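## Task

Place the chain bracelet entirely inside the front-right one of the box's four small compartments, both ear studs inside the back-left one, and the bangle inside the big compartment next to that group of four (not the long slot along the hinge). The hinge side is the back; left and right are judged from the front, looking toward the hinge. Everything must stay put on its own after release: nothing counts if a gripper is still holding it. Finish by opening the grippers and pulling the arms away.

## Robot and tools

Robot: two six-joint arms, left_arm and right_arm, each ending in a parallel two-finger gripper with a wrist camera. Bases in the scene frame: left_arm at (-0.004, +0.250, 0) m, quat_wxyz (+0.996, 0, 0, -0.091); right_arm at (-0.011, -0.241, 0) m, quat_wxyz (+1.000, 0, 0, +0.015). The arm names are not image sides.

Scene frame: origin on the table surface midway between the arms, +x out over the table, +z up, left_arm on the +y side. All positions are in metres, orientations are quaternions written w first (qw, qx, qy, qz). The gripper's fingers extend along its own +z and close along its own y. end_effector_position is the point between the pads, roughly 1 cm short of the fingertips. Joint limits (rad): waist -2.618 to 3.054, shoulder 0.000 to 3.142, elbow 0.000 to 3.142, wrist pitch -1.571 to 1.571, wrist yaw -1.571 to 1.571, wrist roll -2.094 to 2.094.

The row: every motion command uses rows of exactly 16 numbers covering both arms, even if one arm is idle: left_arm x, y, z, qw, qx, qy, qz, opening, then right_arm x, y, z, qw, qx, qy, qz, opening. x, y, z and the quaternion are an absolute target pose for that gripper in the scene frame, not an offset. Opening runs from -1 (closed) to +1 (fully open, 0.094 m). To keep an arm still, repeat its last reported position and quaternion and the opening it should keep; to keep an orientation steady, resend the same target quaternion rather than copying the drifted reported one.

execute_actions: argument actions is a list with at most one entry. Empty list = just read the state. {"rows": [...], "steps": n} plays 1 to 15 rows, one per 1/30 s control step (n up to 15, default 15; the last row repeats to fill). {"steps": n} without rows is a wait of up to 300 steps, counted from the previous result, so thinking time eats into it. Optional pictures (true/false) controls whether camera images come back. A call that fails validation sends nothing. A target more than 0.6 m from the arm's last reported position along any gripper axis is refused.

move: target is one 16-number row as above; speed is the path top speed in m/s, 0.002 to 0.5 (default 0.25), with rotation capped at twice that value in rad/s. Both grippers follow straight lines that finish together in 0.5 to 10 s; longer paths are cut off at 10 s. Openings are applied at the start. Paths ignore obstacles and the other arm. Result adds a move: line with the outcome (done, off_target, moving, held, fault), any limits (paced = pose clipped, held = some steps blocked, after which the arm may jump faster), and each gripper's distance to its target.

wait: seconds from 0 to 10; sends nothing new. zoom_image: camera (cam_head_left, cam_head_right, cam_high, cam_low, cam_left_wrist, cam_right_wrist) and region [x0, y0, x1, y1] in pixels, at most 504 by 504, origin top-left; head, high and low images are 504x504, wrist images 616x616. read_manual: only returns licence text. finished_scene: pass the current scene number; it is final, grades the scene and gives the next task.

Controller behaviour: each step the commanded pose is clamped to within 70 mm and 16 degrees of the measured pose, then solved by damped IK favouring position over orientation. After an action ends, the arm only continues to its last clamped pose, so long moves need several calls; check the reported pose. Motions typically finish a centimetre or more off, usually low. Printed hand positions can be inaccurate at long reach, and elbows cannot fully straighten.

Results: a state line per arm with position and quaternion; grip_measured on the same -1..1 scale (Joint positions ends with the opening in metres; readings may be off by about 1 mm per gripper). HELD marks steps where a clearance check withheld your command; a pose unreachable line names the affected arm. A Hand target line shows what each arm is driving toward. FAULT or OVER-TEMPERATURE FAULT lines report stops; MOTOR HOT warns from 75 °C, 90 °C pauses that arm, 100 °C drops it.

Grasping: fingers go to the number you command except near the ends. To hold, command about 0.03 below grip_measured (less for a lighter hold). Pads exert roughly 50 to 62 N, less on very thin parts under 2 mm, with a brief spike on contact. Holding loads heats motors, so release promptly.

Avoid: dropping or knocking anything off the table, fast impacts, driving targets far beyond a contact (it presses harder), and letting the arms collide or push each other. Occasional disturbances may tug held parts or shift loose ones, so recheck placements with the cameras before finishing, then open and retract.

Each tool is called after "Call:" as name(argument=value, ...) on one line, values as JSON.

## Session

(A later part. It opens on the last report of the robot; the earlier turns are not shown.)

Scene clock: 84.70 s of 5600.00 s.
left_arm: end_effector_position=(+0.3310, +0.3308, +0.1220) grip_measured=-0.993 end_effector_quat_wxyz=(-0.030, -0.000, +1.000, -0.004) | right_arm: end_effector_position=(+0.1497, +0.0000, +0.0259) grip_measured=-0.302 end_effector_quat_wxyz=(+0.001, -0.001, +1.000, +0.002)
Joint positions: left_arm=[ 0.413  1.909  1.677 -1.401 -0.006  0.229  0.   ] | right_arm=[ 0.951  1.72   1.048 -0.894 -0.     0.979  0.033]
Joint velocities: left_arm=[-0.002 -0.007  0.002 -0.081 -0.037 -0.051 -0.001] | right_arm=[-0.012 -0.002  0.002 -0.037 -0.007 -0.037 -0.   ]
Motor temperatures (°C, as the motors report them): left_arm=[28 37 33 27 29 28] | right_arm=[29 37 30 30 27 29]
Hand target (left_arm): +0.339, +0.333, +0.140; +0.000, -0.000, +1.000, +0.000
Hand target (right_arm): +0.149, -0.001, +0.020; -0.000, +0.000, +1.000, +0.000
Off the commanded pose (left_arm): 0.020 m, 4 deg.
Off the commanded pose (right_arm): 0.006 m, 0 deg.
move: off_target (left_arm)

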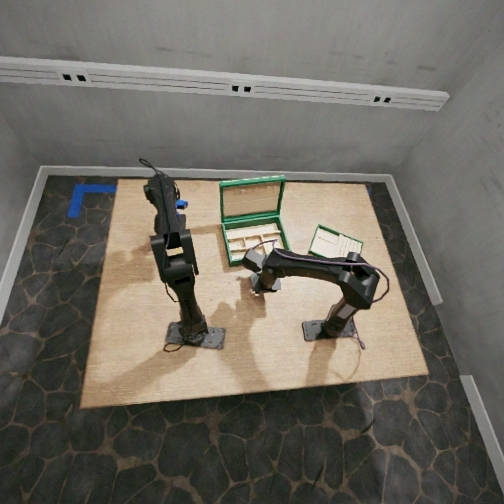

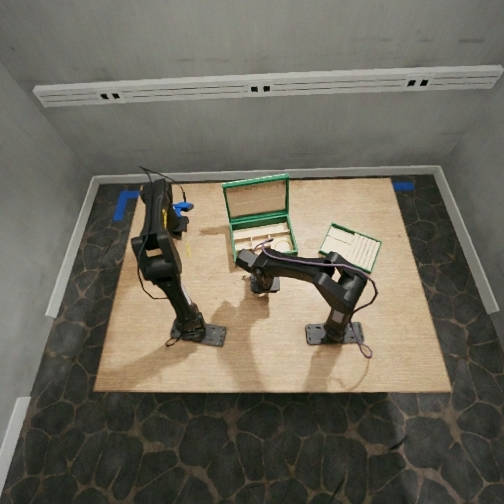

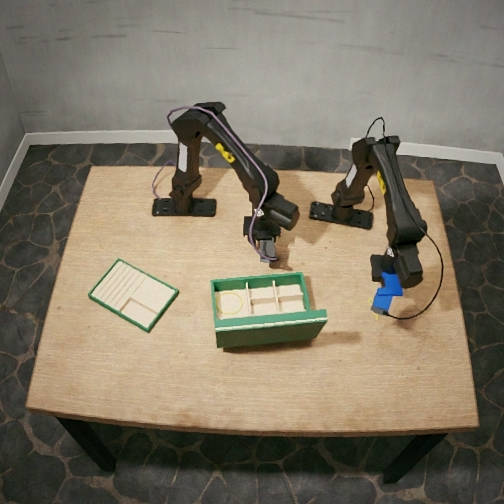

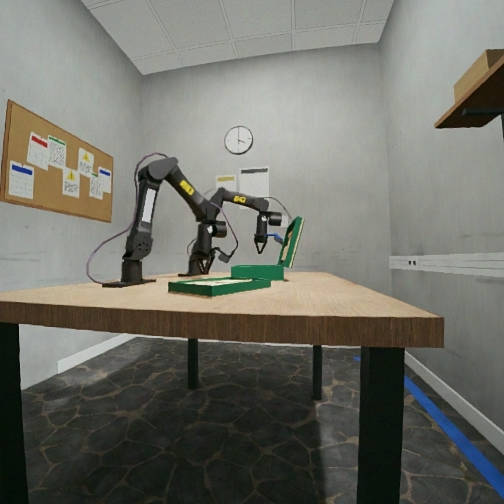

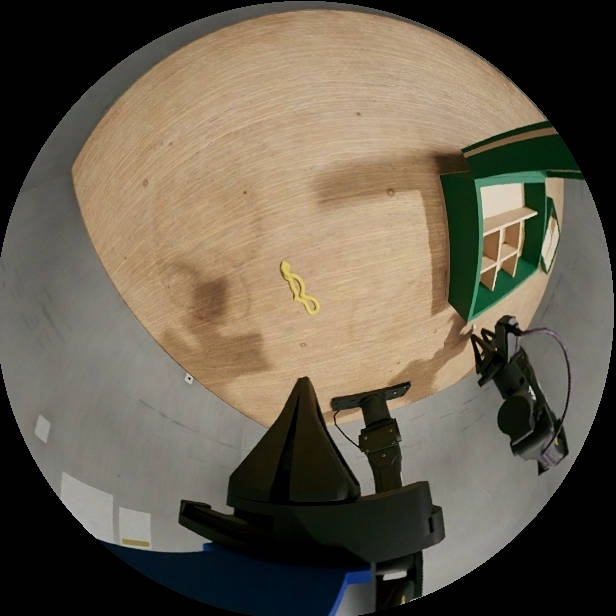

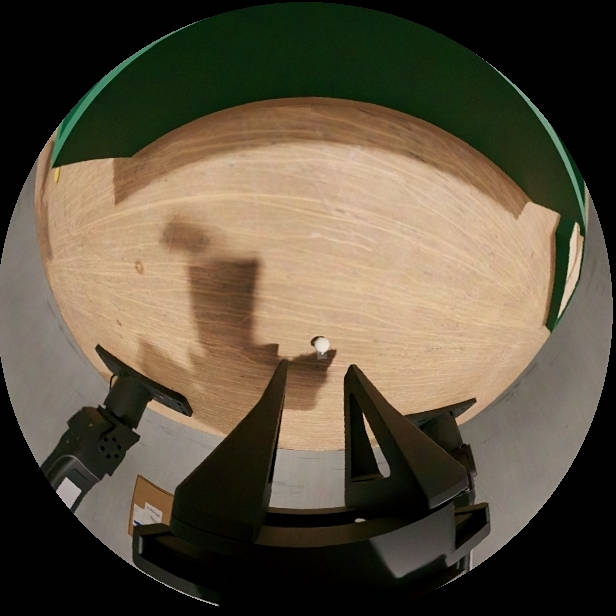

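Call:
move(target=[0.34,0.333,0.03,0,0,1,0,-0.3,0.152,0.0,-0.006,0,0,1,0,-0.3], speed=0.1)

Call:
move(target=[0.337,0.333,-0.012,0,0,1,0,-0.3,0.152,0.0,0.002,0,0,1,0,-1], speed=0.03)

Call:
move(target=[0.337,0.333,-0.012,0,0,1,0,-0.92,0.16,0.0,0.12,0,0,1,0,-1], speed=0.1)

Call:
move(target=[0.34,0.333,0.14,0,0,1,0,-0.92,0.335,0.088,0.11,0,0,1,0,-1], speed=0.12)

Scene clock: 90.40 s of 5600.00 s.
left_arm: end_effector_position=(+0.3404, +0.3330, +0.0331) grip_measured=-0.301 end_effector_quat_wxyz=(-0.004, -0.000, +1.000, +0.002) | right_arm: end_effector_position=(+0.1506, +0.0013, +0.0079) grip_measured=-0.302 end_effector_quat_wxyz=(+0.001, -0.001, +1.000, +0.002)
Joint positions: left_arm=[ 0.413  1.948  1.375 -1.003 -0.006  0.229  0.033] | right_arm=[ 0.951  1.757  1.013 -0.821 -0.     0.979  0.033]
Joint velocities: left_arm=[ 0.012 -0.007  0.007  0.022 -0.051 -0.022 -0.001] | right_arm=[ 0.002 -0.017 -0.002  0.007 -0.022  0.081 -0.   ]
Motor temperatures (°C, as the motors report them): left_arm=[28 37 33 27 29 28] | right_arm=[29 36 30 30 27 29]
Hand target (left_arm): +0.341, +0.333, +0.030; -0.000, -0.000, +1.000, +0.000
Hand target (right_arm): +0.151, -0.001, -0.005; -0.000, -0.000, +1.000, -0.000
Off the commanded pose (left_arm): 0.003 m, 0 deg.
Off the commanded pose (right_arm): 0.014 m, 0 deg.
After step 90, 1.20 s passed at rest.
move: off_target (right_arm)

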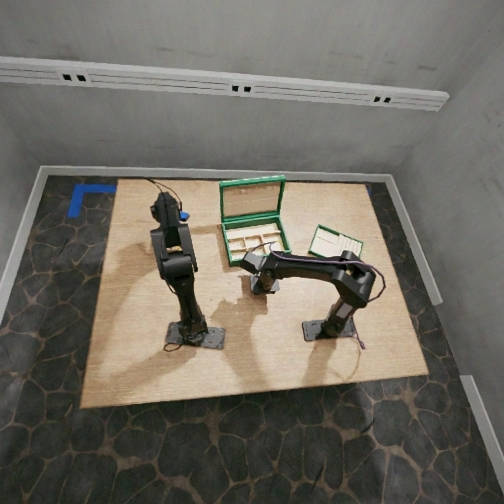

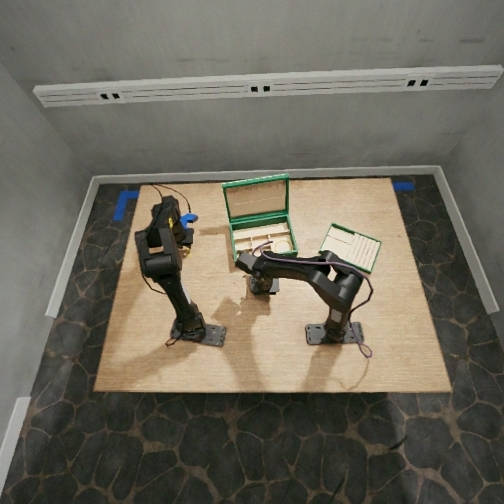

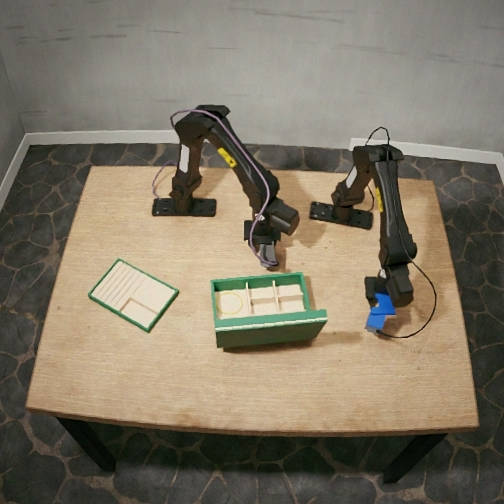

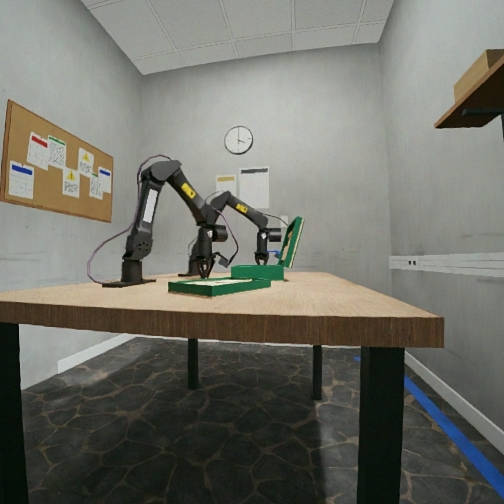

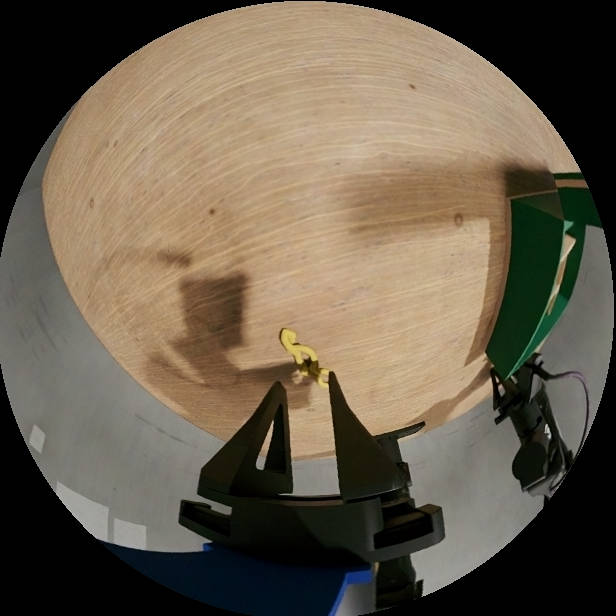

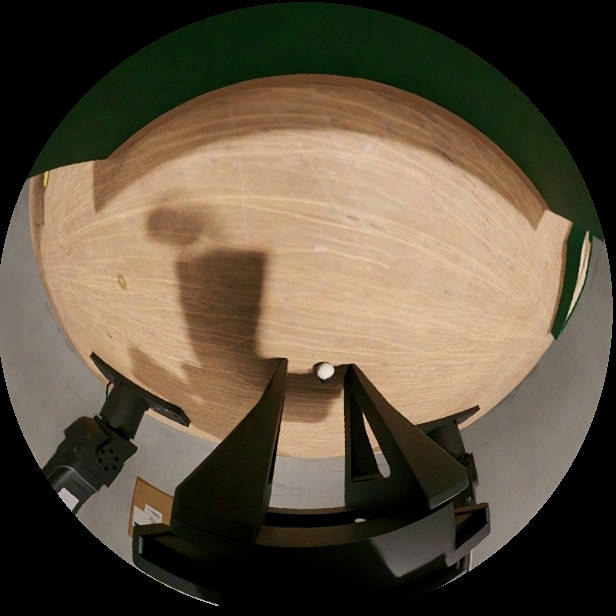

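Scene clock: 92.13 s of 5600.00 s.
left_arm: end_effector_position=(+0.3392, +0.3328, +0.0120) grip_measured=-0.301 end_effector_quat_wxyz=(-0.001, -0.000, +1.000, +0.003) | right_arm: end_effector_position=(+0.1506, +0.0012, +0.0079) grip_measured=-0.920 end_effector_quat_wxyz=(+0.002, -0.001, +1.000, +0.002)
Joint positions: left_arm=[ 0.413  1.968  1.313 -0.916 -0.006  0.229  0.033] | right_arm=[ 0.951  1.757  1.013 -0.822  0.001  0.979  0.004]
Joint velocities: left_arm=[-0.027 -0.007  0.017 -0.066  0.007 -0.066 -0.   ] | right_arm=[-0.002  0.002 -0.007  0.022 -0.007  0.095 -0.001]
Motor temperatures (°C, as the motors report them): left_arm=[28 37 33 27 29 28] | right_arm=[29 35 30 30 27 29]
Hand target (left_arm): +0.336, +0.333, -0.011; -0.002, -0.000, +1.000, -0.000
Hand target (right_arm): +0.152, -0.000, +0.002; -0.000, -0.000, +1.000, -0.000
Off the commanded pose (left_arm): 0.024 m, 0 deg.
Off the commanded pose (right_arm): 0.006 m, 0 deg.
move: off_target (left_arm)

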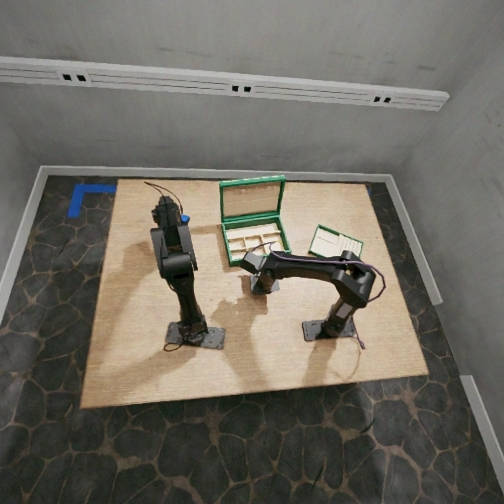

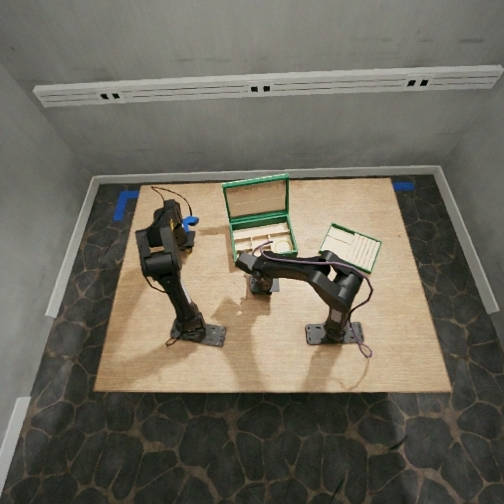

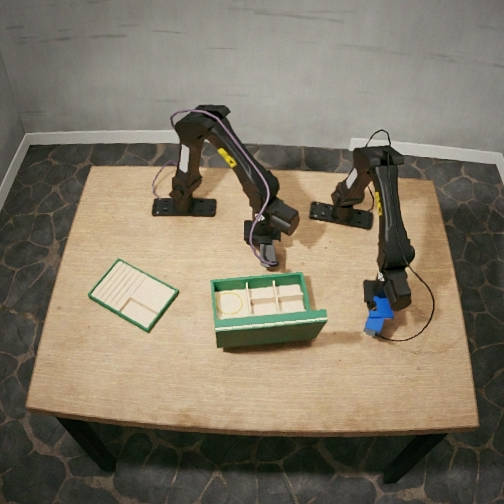

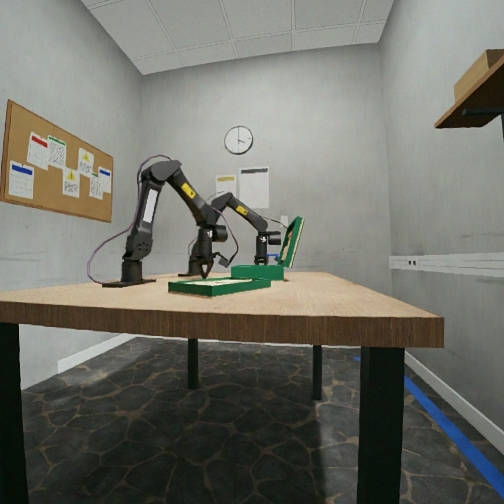

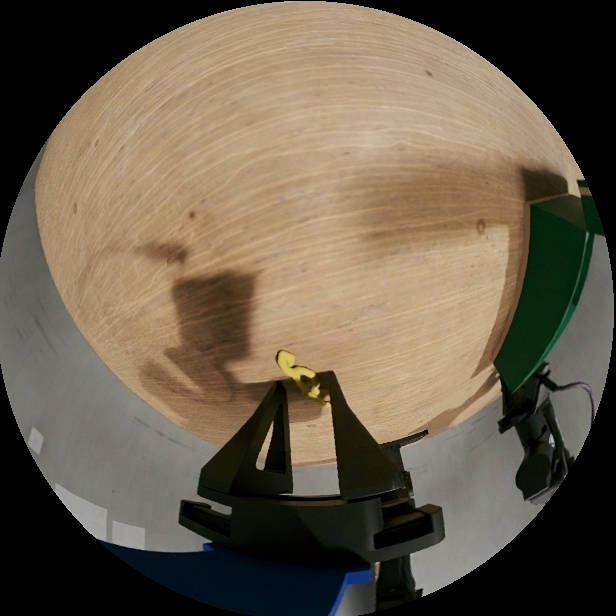

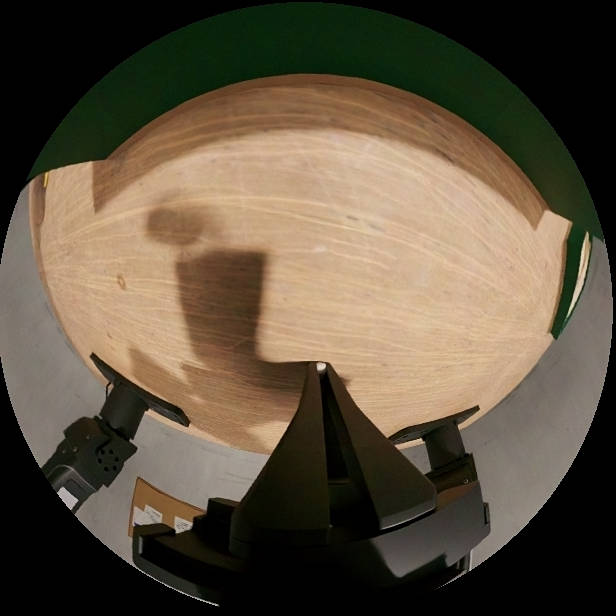

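Scene clock: 93.83 s of 5600.00 s.
left_arm: end_effector_position=(+0.3397, +0.3334, +0.0123) grip_measured=-0.893 end_effector_quat_wxyz=(+0.001, -0.000, +1.000, +0.005) | right_arm: end_effector_position=(+0.1589, +0.0036, +0.1111) grip_measured=-0.920 end_effector_quat_wxyz=(-0.002, -0.002, +1.000, -0.003)
Joint positions: left_arm=[ 0.413  1.966  1.311 -0.911 -0.009  0.229  0.005] | right_arm=[ 0.932  1.678  1.353 -1.253  0.001  0.958  0.004]
Joint velocities: left_arm=[-0.002  0.007  0.017 -0.066  0.007  0.095 -0.   ] | right_arm=[ 0.002  0.007 -0.002 -0.051  0.022 -0.007 -0.001]
Motor temperatures (°C, as the motors report them): left_arm=[28 37 33 27 29 28] | right_arm=[29 35 30 30 27 29]
Hand target (left_arm): +0.336, +0.333, -0.011; -0.002, -0.000, +1.000, -0.000
Hand target (right_arm): +0.161, +0.001, +0.119; -0.000, -0.000, +1.000, -0.000
Off the commanded pose (left_arm): 0.024 m, 1 deg.
Off the commanded pose (right_arm): 0.010 m, 1 deg.
move: off_target (left_arm)

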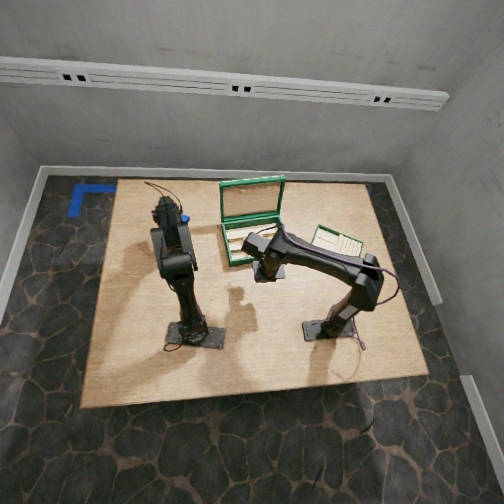

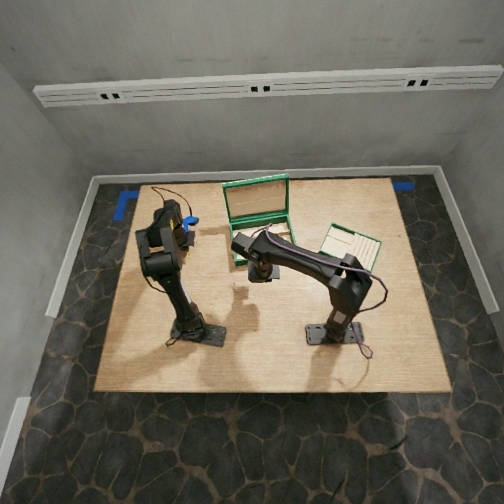

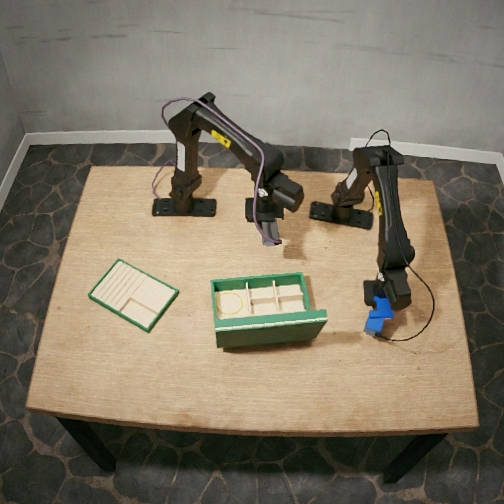

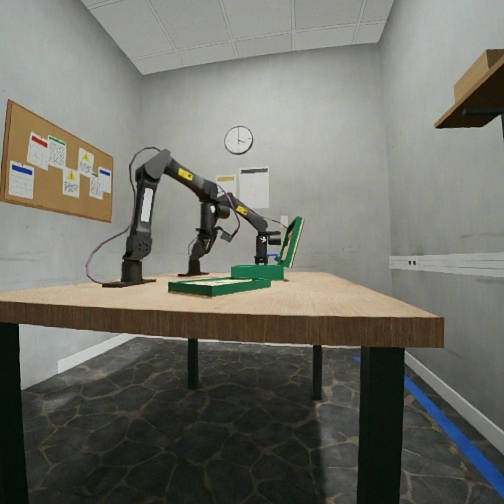

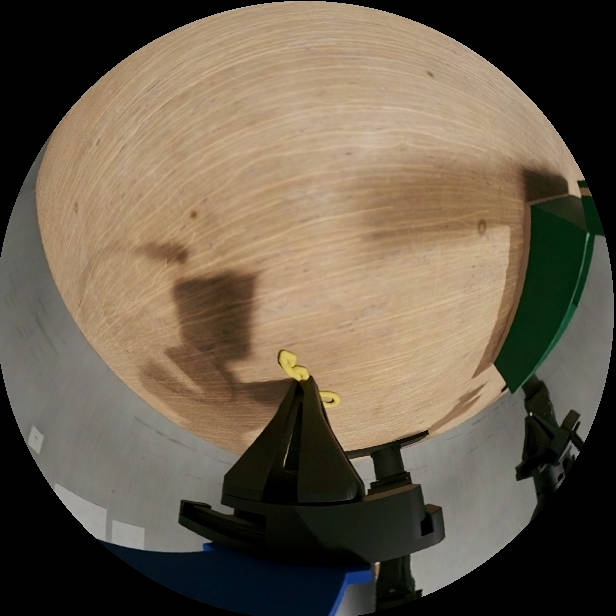

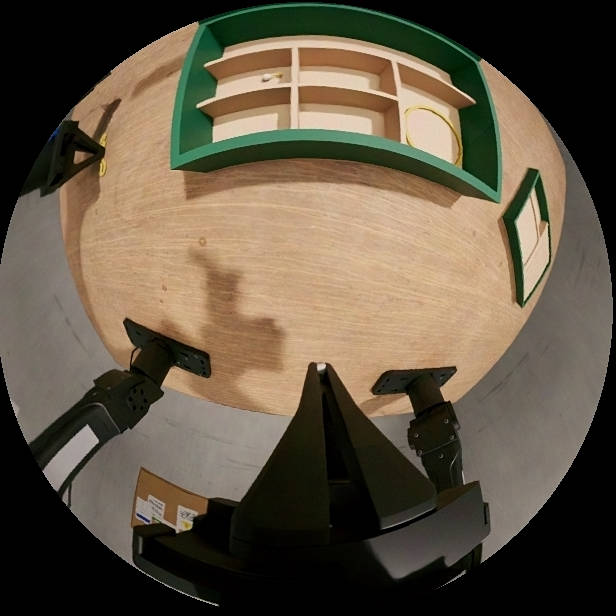

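Scene clock: 96.03 s of 5600.00 s.
left_arm: end_effector_position=(+0.3317, +0.3313, +0.1225) grip_measured=-0.919 end_effector_quat_wxyz=(-0.029, -0.000, +1.000, -0.003) | right_arm: end_effector_position=(+0.3357, +0.0901, +0.1101) grip_measured=-0.920 end_effector_quat_wxyz=(+0.023, +0.000, +1.000, +0.021)
Joint positions: left_arm=[ 0.413  1.908  1.678 -1.398 -0.008  0.229  0.004] | right_arm=[ 0.731  2.436  2.469 -1.542  0.001  0.762  0.004]
Joint velocities: left_arm=[ 0.007 -0.002 -0.012 -0.066  0.022  0.037 -0.001] | right_arm=[-0.002 -0.007  0.002 -0.066  0.007  0.022 -0.   ]
Motor temperatures (°C, as the motors report them): left_arm=[28 37 33 27 29 28] | right_arm=[29 35 30 30 27 29]
Hand target (left_arm): +0.338, +0.333, +0.140; +0.000, +0.000, +1.000, +0.000
Hand target (right_arm): +0.336, +0.087, +0.110; +0.017, +0.000, +1.000, +0.017
Off the commanded pose (left_arm): 0.019 m, 3 deg.
Off the commanded pose (right_arm): 0.002 m, 4 deg.
joint sent to its limit (right arm) — the command would take joint 4 (wrist pitch) past its lower limit, so that joint was sent only as far as its limit.
move: off_target (left_arm, right_arm)

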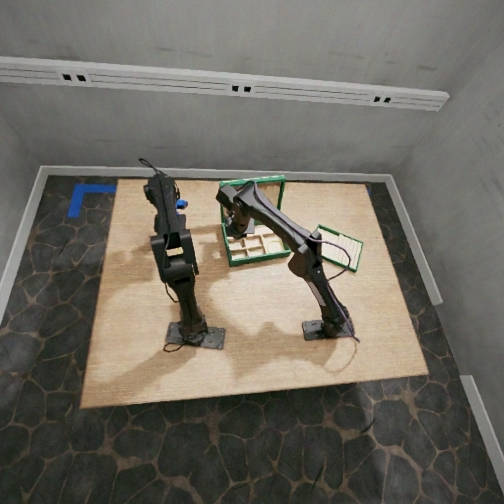

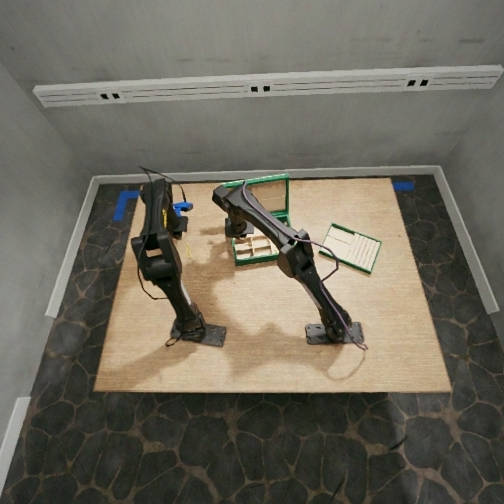

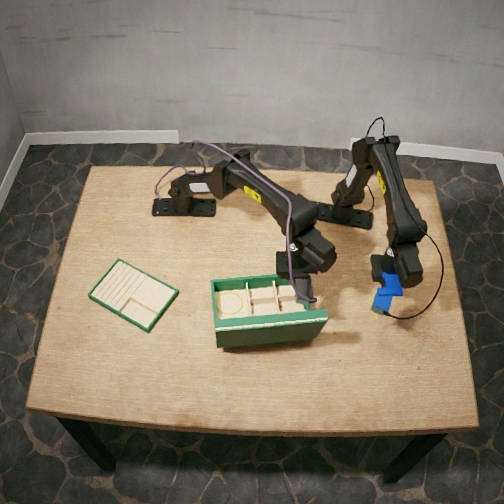

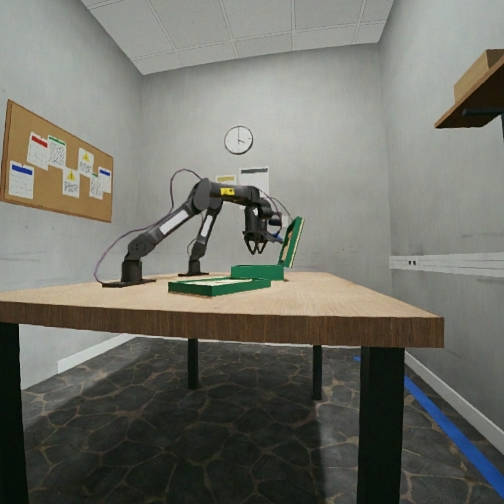

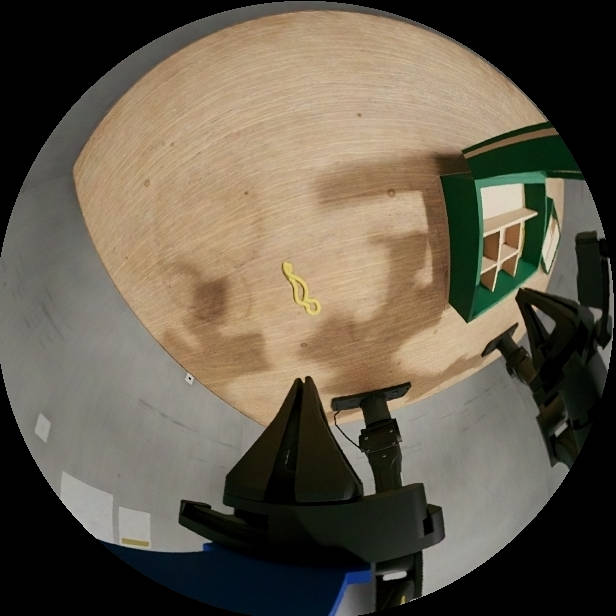

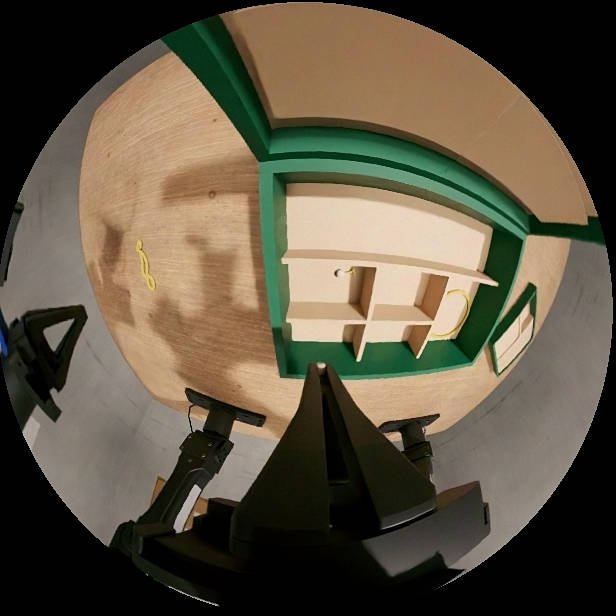

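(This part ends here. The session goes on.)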